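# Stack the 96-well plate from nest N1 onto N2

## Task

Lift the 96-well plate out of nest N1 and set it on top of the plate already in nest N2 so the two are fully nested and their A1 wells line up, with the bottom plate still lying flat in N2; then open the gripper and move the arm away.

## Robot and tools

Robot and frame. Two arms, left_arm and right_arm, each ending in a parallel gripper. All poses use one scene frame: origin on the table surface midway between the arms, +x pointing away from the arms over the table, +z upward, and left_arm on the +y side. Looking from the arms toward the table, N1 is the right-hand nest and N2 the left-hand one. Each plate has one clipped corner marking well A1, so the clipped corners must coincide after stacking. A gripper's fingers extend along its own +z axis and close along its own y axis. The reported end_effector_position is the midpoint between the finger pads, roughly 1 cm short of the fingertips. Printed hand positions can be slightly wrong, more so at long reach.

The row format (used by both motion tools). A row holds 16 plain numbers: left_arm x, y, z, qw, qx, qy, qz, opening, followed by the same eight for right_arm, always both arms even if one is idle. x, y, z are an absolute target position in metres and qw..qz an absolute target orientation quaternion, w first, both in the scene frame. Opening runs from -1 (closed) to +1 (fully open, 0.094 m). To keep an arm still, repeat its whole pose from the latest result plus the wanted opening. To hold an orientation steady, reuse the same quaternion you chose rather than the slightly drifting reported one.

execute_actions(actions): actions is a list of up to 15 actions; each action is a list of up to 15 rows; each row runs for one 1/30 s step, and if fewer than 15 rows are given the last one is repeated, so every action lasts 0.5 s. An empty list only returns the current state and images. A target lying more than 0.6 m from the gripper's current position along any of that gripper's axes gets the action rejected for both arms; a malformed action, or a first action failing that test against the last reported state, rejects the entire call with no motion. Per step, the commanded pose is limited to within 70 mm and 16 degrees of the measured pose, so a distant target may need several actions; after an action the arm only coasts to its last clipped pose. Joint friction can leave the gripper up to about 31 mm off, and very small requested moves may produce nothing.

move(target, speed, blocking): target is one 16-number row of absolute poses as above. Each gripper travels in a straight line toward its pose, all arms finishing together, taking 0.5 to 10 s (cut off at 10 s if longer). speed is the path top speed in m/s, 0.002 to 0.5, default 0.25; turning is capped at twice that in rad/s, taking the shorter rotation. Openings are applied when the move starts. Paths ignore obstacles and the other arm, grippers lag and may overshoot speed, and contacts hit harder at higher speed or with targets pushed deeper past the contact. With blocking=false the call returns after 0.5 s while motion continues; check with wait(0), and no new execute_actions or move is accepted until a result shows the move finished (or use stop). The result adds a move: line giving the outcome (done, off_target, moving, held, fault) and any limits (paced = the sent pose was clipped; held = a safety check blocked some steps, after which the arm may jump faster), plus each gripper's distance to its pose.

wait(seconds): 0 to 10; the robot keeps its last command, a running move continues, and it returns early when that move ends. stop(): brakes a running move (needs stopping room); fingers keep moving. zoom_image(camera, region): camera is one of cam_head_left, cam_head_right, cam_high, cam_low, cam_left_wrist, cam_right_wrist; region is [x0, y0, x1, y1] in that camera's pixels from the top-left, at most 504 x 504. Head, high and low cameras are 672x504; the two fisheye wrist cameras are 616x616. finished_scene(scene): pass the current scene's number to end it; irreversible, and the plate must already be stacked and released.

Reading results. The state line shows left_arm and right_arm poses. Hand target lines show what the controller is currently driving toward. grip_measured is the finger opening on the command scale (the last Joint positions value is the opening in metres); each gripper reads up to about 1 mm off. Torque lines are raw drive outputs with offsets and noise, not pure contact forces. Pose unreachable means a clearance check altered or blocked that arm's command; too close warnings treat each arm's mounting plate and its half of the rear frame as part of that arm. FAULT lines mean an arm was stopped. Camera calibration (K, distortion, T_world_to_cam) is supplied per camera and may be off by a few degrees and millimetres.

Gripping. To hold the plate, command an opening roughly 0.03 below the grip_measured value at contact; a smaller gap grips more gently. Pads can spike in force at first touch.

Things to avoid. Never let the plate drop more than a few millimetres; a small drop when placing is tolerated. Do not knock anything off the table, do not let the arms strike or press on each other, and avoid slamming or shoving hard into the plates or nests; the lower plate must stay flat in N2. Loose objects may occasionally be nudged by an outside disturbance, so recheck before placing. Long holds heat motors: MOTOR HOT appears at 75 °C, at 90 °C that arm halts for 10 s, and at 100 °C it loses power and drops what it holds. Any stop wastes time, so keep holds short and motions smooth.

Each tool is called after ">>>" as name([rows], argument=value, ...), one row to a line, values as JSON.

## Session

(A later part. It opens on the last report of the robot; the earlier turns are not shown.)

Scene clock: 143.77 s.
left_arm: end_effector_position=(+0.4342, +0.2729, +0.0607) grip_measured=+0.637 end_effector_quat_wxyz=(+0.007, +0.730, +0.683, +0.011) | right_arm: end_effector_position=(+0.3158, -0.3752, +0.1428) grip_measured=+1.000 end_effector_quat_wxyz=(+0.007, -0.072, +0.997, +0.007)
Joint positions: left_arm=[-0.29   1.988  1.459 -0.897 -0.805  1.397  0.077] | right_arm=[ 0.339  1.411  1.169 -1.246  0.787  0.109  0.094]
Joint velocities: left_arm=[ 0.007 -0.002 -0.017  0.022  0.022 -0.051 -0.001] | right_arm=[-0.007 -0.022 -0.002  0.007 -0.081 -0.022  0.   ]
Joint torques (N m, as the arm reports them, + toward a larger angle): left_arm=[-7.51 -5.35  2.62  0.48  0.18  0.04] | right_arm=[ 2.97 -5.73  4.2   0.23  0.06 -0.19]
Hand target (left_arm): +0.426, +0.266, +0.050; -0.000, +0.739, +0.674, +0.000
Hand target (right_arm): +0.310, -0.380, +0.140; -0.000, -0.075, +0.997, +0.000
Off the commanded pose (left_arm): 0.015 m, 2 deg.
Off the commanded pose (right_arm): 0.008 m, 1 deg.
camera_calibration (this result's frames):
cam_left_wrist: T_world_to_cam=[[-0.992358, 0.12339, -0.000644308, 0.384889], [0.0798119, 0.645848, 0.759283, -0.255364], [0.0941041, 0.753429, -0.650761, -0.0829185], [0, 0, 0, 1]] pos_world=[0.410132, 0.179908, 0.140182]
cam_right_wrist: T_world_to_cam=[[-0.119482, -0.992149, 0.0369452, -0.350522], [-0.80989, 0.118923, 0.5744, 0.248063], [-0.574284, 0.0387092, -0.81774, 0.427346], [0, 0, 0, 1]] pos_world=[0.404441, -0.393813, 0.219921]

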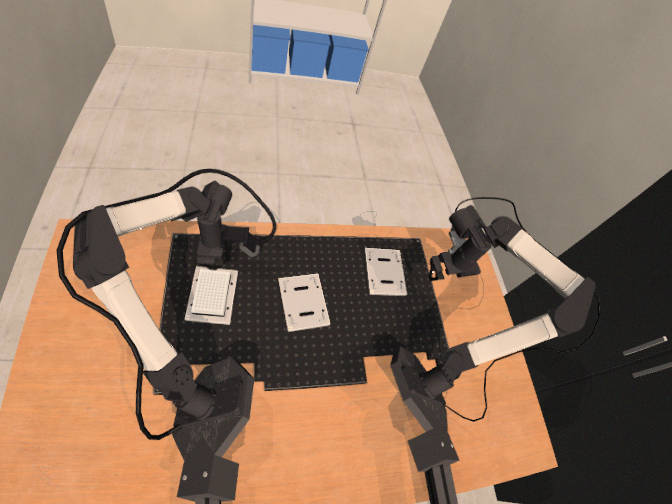

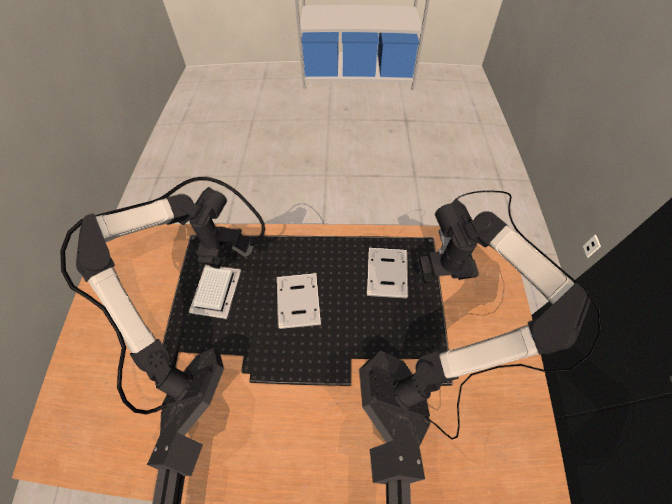

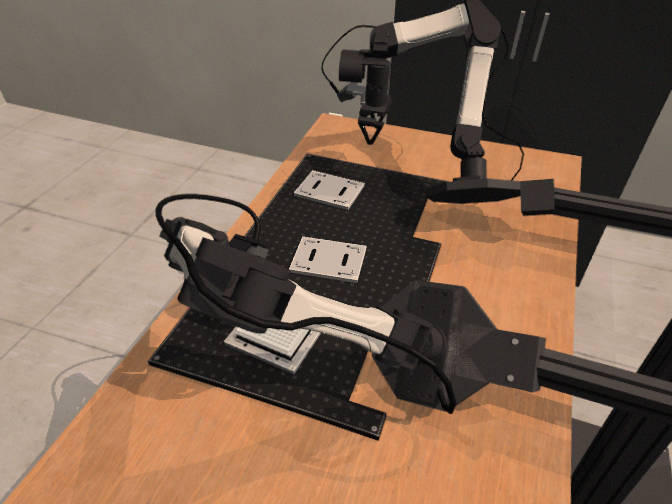

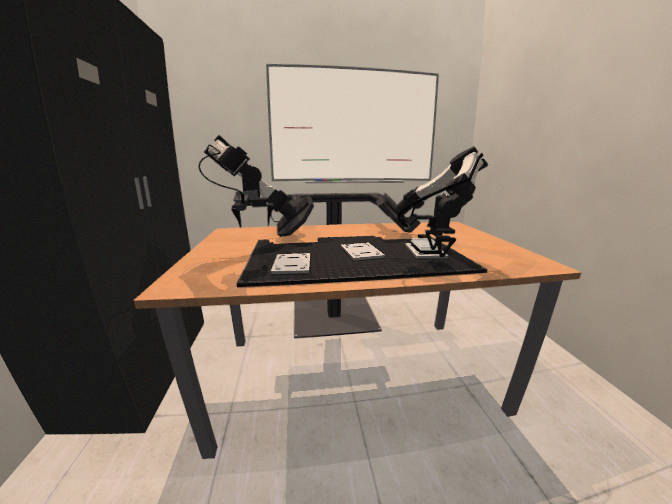

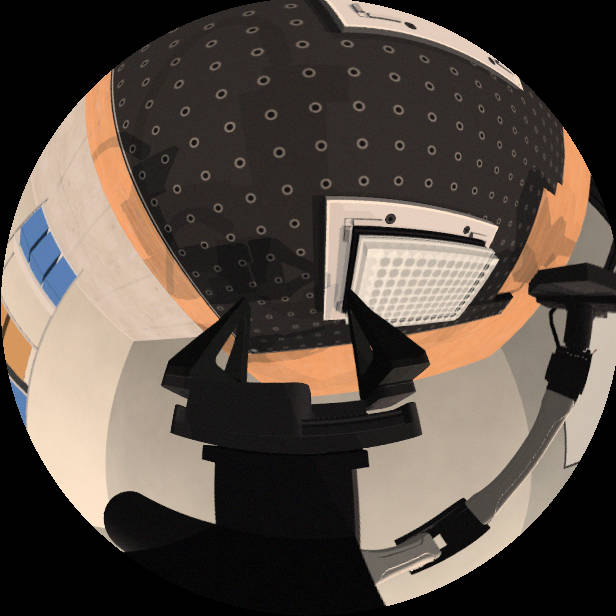

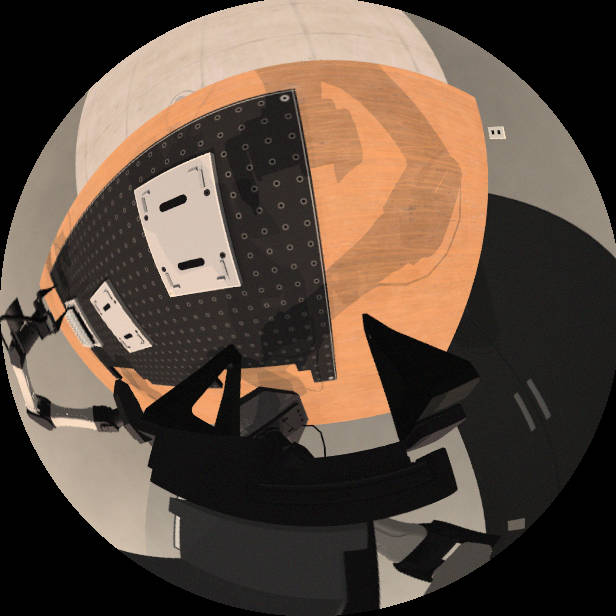

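>>> execute_actions([
  [[0.426,0.266,0.050,0,0.74,0.675,0,0.68,0.31,-0.38,0.14,0,-0.075,0.997,0,1]],
])

>>> zoom_image(camera="cam_left_wrist", region=[280,220,420,340])

>>> execute_actions([
  [[0.426,0.266,0.050,0,0.74,0.675,0,-0.3,0.31,-0.38,0.14,0,-0.075,0.997,0,1]],
])

>>> move(target=[0.44,0.24,0.19,0,0.74,0.675,0,-0.3,0.31,-0.38,0.14,0,-0.075,0.997,0,1])

>>> zoom_image(camera="cam_high", region=[215,290,335,380])

Scene clock: 151.27 s.
left_arm: end_effector_position=(+0.4350, +0.2727, +0.0607) grip_measured=+0.677 end_effector_quat_wxyz=(+0.008, +0.730, +0.684, +0.012) | right_arm: end_effector_position=(+0.3158, -0.3752, +0.1428) grip_measured=+1.000 end_effector_quat_wxyz=(+0.007, -0.072, +0.997, +0.007)
Joint positions: left_arm=[-0.29   1.988  1.459 -0.893 -0.805  1.397  0.079] | right_arm=[ 0.339  1.411  1.169 -1.246  0.787  0.109  0.094]
Joint velocities: left_arm=[ 0.002 -0.002 -0.012 -0.037  0.051 -0.066 -0.001] | right_arm=[ 0.012  0.002  0.002  0.022  0.007 -0.066  0.   ]
Joint torques (N m, as the arm reports them, + toward a larger angle): left_arm=[-7.52 -5.29  2.64  0.43  0.18  0.05] | right_arm=[ 2.98 -5.73  4.19  0.23  0.06 -0.19]
Hand target (left_arm): +0.426, +0.266, +0.050; -0.000, +0.739, +0.674, -0.000
Hand target (right_arm): +0.310, -0.380, +0.140; -0.000, -0.075, +0.997, +0.000
Off the commanded pose (left_arm): 0.016 m, 2 deg.
Off the commanded pose (right_arm): 0.008 m, 1 deg.
camera_calibration (this result's frames):
cam_left_wrist: T_world_to_cam=[[-0.992625, 0.121174, -0.00354881, 0.38659], [0.0762191, 0.646594, 0.759017, -0.253943], [0.094268, 0.753149, -0.651061, -0.0828105], [0, 0, 0, 1]] pos_world=[0.4109, 0.179722, 0.140204]
cam_right_wrist: T_world_to_cam=[[-0.119482, -0.992149, 0.0369452, -0.350522], [-0.80989, 0.118923, 0.5744, 0.248063], [-0.574284, 0.0387092, -0.81774, 0.427346], [0, 0, 0, 1]] pos_world=[0.404441, -0.393813, 0.219921]

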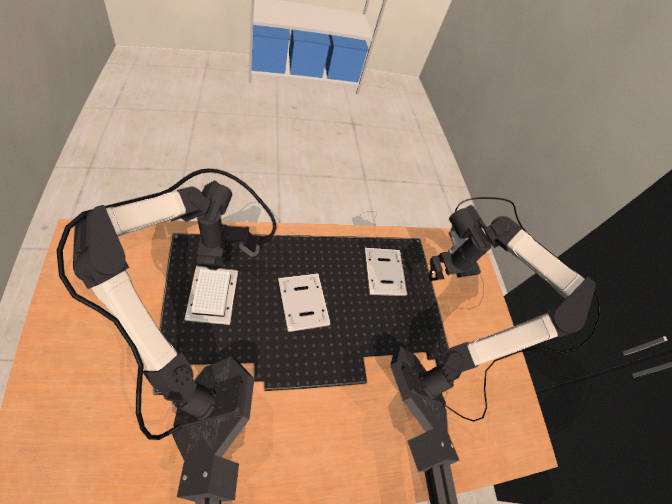

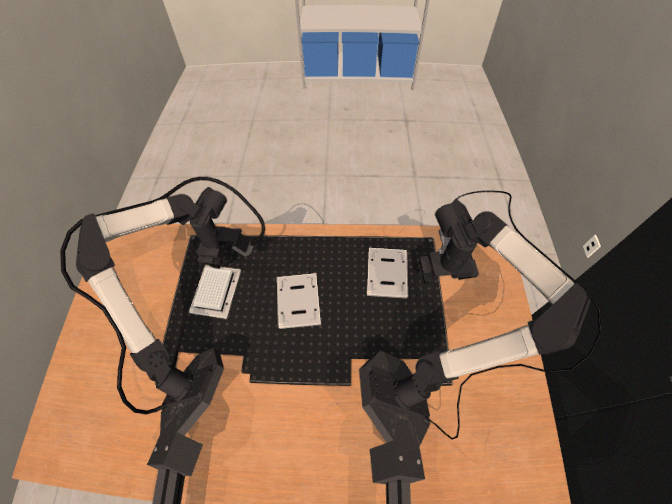

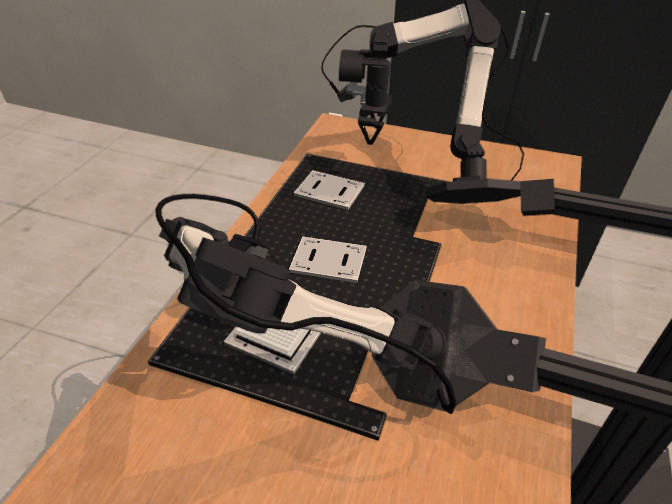

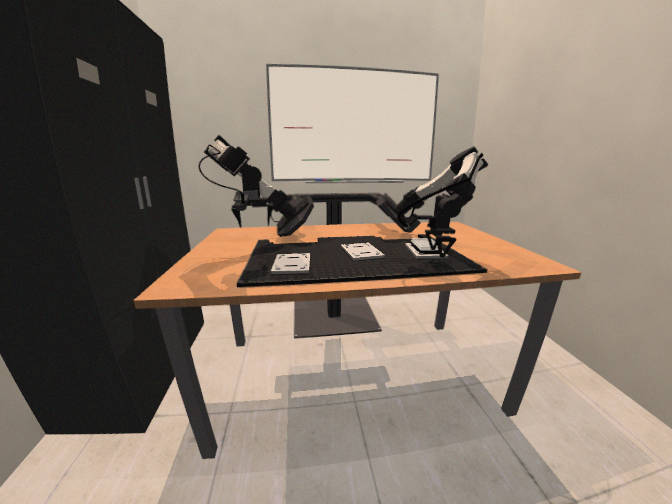

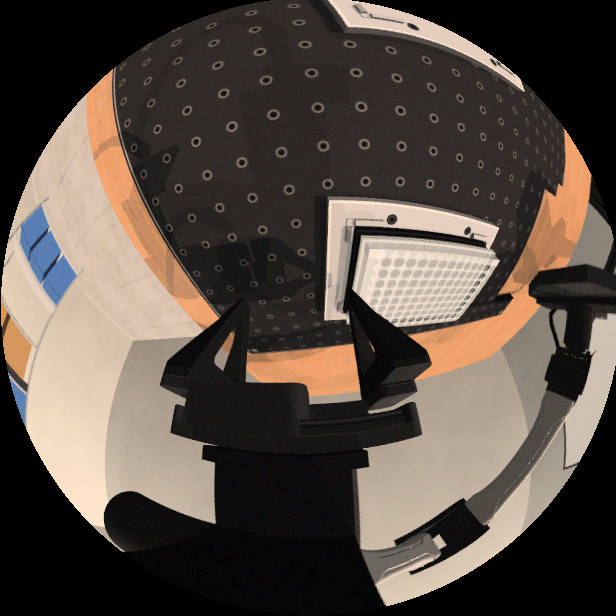

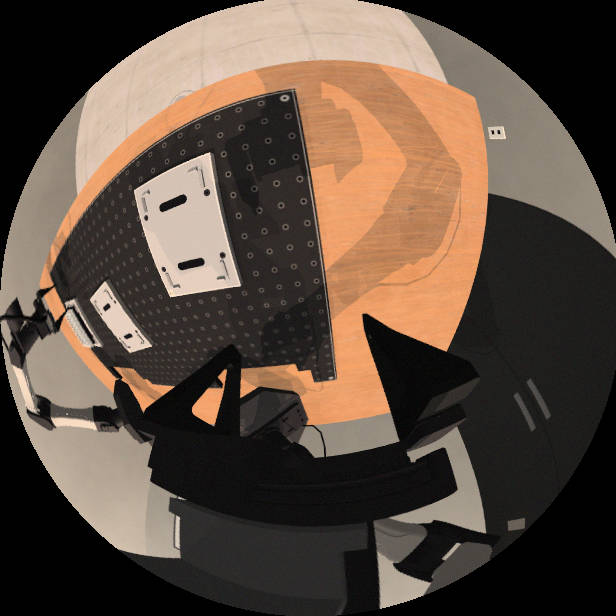

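Region (280, 220, 420, 340) of cam_left_wrist's 616x616 image, scaled by 3.600, with more detail than that image has; it fills the top 432 rows of this view, and the rest is white.

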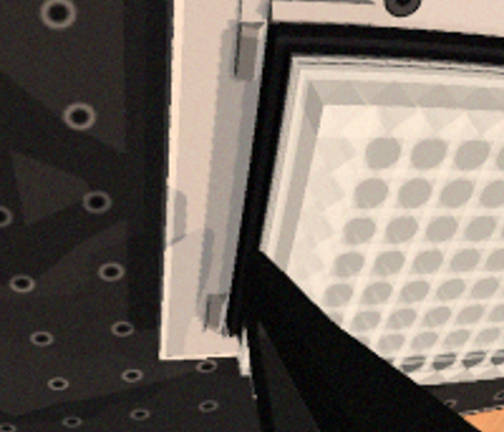

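Scene clock: 151.77 s.
left_arm: end_effector_position=(+0.4350, +0.2727, +0.0607) grip_measured=-0.297 end_effector_quat_wxyz=(+0.008, +0.730, +0.684, +0.012) | right_arm: end_effector_position=(+0.3158, -0.3752, +0.1428) grip_measured=+1.000 end_effector_quat_wxyz=(+0.007, -0.072, +0.997, +0.007)
Joint positions: left_arm=[-0.29   1.988  1.459 -0.893 -0.805  1.397  0.033] | right_arm=[ 0.339  1.411  1.169 -1.246  0.787  0.109  0.094]
Joint velocities: left_arm=[-0.002 -0.002 -0.002 -0.022 -0.037  0.051 -0.   ] | right_arm=[ 0.002 -0.012  0.002 -0.081 -0.037 -0.066  0.   ]
Joint torques (N m, as the arm reports them, + toward a larger angle): left_arm=[-7.48 -5.37  2.59  0.44  0.18  0.04] | right_arm=[ 2.98 -5.73  4.2   0.23  0.06 -0.19]
Hand target (left_arm): +0.426, +0.266, +0.050; -0.000, +0.739, +0.674, +0.000
Hand target (right_arm): +0.310, -0.380, +0.140; -0.000, -0.075, +0.997, +0.000
Off the commanded pose (left_arm): 0.016 m, 2 deg.
Off the commanded pose (right_arm): 0.008 m, 1 deg.
camera_calibration (this result's frames):
cam_left_wrist: T_world_to_cam=[[-0.992625, 0.121174, -0.00354881, 0.38659], [0.0762191, 0.646594, 0.759017, -0.253943], [0.094268, 0.753149, -0.651061, -0.0828105], [0, 0, 0, 1]] pos_world=[0.4109, 0.179722, 0.140204]
cam_right_wrist: T_world_to_cam=[[-0.119482, -0.992149, 0.0369452, -0.350522], [-0.80989, 0.118923, 0.5744, 0.248063], [-0.574284, 0.0387092, -0.81774, 0.427346], [0, 0, 0, 1]] pos_world=[0.404441, -0.393813, 0.219921]

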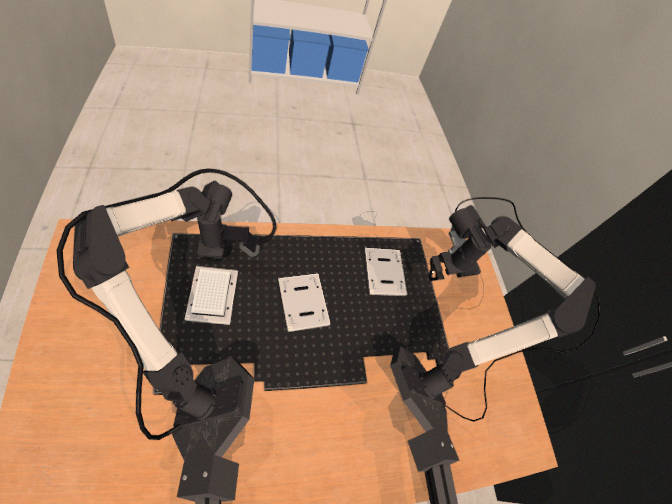

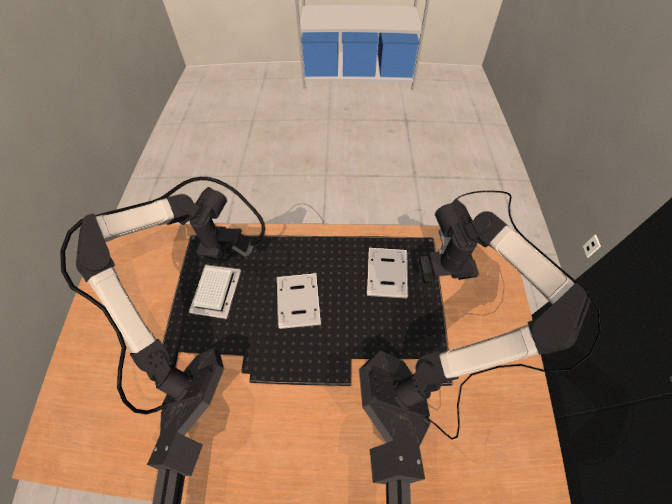

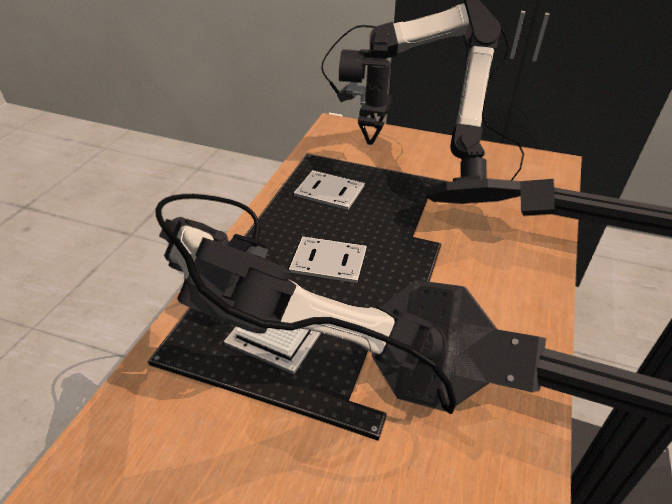

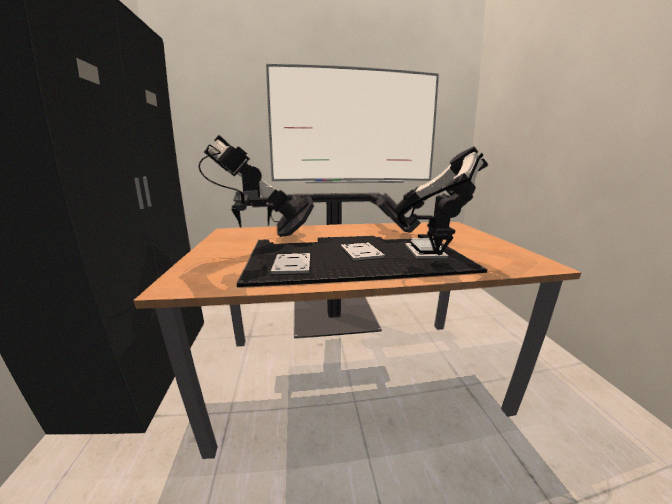

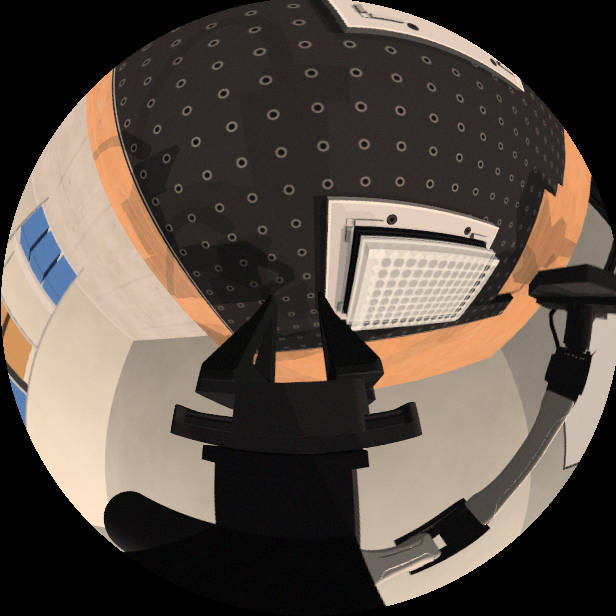

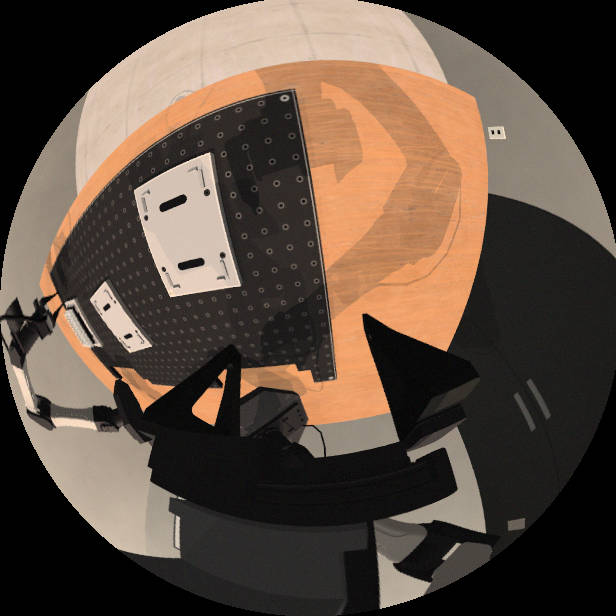

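Scene clock: 153.10 s.
left_arm: end_effector_position=(+0.4387, +0.2409, +0.1920) grip_measured=-0.297 end_effector_quat_wxyz=(+0.014, +0.740, +0.672, +0.007) | right_arm: end_effector_position=(+0.3158, -0.3752, +0.1428) grip_measured=+1.000 end_effector_quat_wxyz=(+0.007, -0.072, +0.997, +0.007)
Joint positions: left_arm=[-0.577  2.12   1.949 -1.539 -0.793  1.023  0.033] | right_arm=[ 0.339  1.411  1.169 -1.246  0.787  0.109  0.094]
Joint velocities: left_arm=[-0.002  0.002 -0.007 -0.037  0.022 -0.11   0.   ] | right_arm=[ 0.002  0.012 -0.012 -0.037 -0.022 -0.066  0.   ]
Joint torques (N m, as the arm reports them, + toward a larger angle): left_arm=[-8.29 -4.88  6.34  0.14  0.17 -0.13] | right_arm=[ 2.98 -5.73  4.2   0.23  0.06 -0.19]
Hand target (left_arm): +0.438, +0.240, +0.190; +0.008, +0.739, +0.674, -0.001
Hand target (right_arm): +0.310, -0.380, +0.140; -0.000, -0.075, +0.997, +0.000
Off the commanded pose (left_arm): 0.003 m, 2 deg.
Off the commanded pose (right_arm): 0.008 m, 1 deg.
joint sent to its limit (left arm) — the command would take joint 4 (wrist pitch) past its lower limit, so that joint was sent only as far as its limit.
move: done
camera_calibration (this result's frames):
cam_left_wrist: T_world_to_cam=[[-0.98831, 0.152327, -0.00626642, 0.385668], [0.0961303, 0.654549, 0.749883, -0.342204], [0.118329, 0.740514, -0.661541, 0.0208132], [0, 0, 0, 1]] pos_world=[0.411593, 0.149829, 0.272798]
cam_right_wrist: T_world_to_cam=[[-0.119482, -0.992149, 0.0369452, -0.350522], [-0.80989, 0.118923, 0.5744, 0.248063], [-0.574284, 0.0387092, -0.81774, 0.427346], [0, 0, 0, 1]] pos_world=[0.404441, -0.393813, 0.219921]

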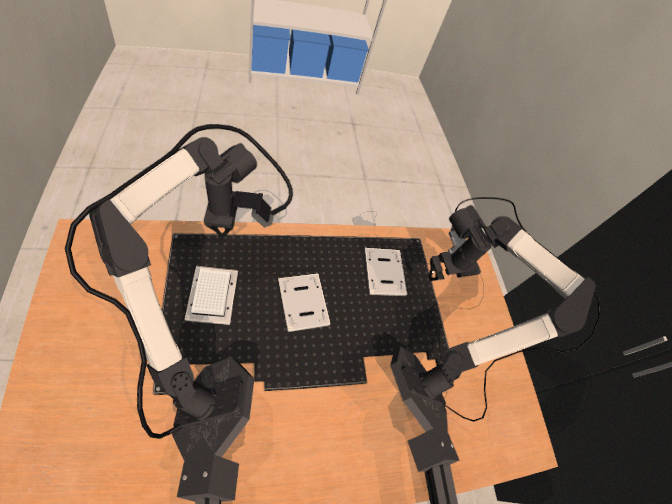

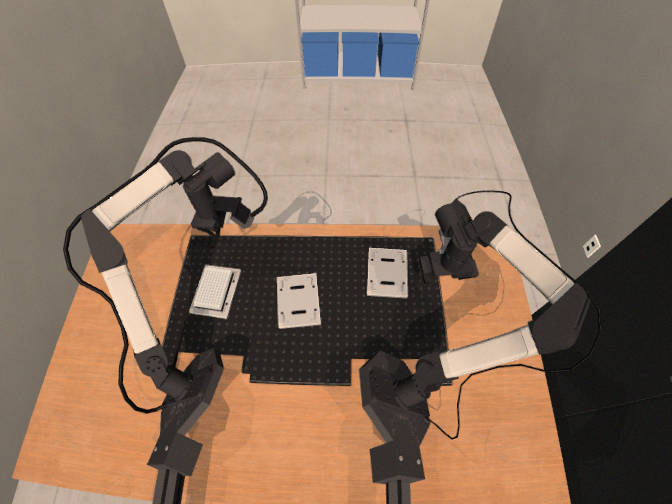

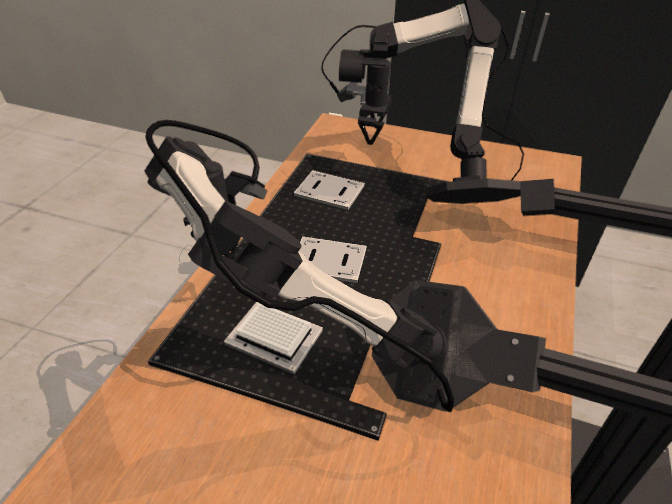

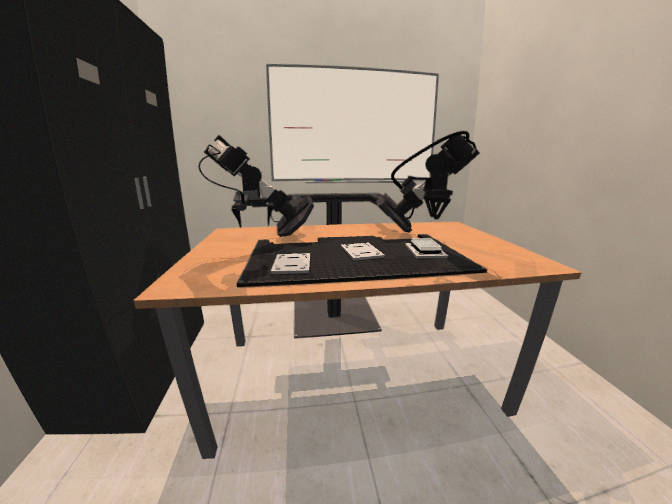

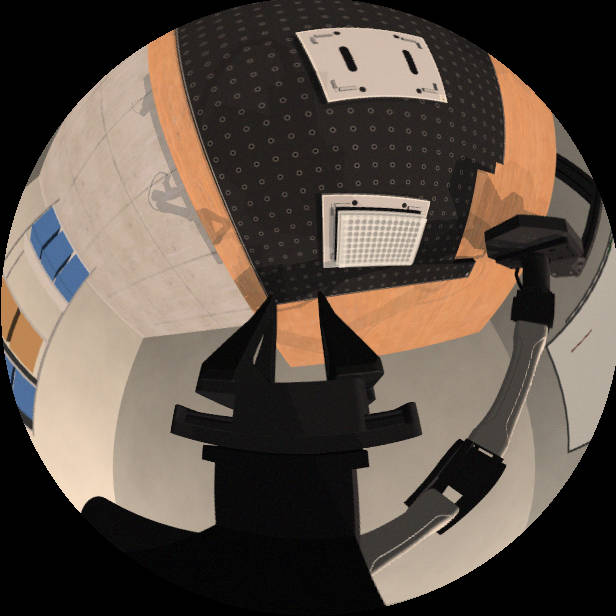

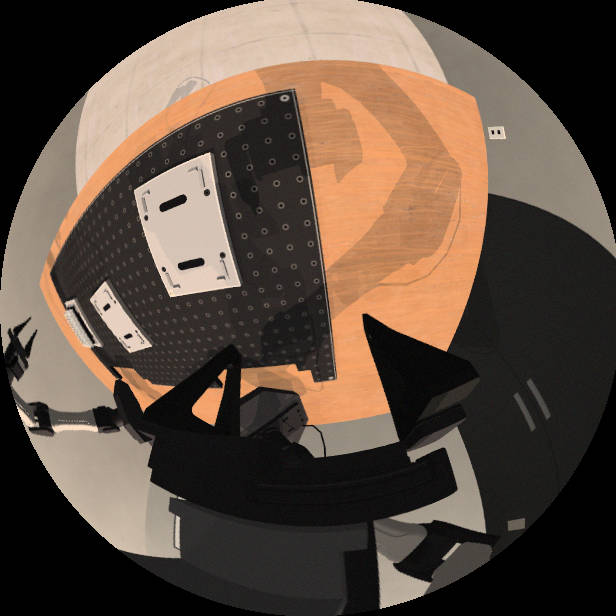

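Region (215, 290, 335, 380) of cam_high's 672x504 image, scaled by 4.200, with more detail than that image has; it fills the top 378 rows of this view, and the rest is white.

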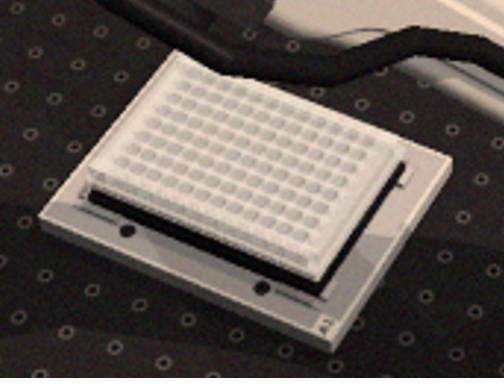

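>>> finished_scene(scene=2)

The scene is finished: the task was done.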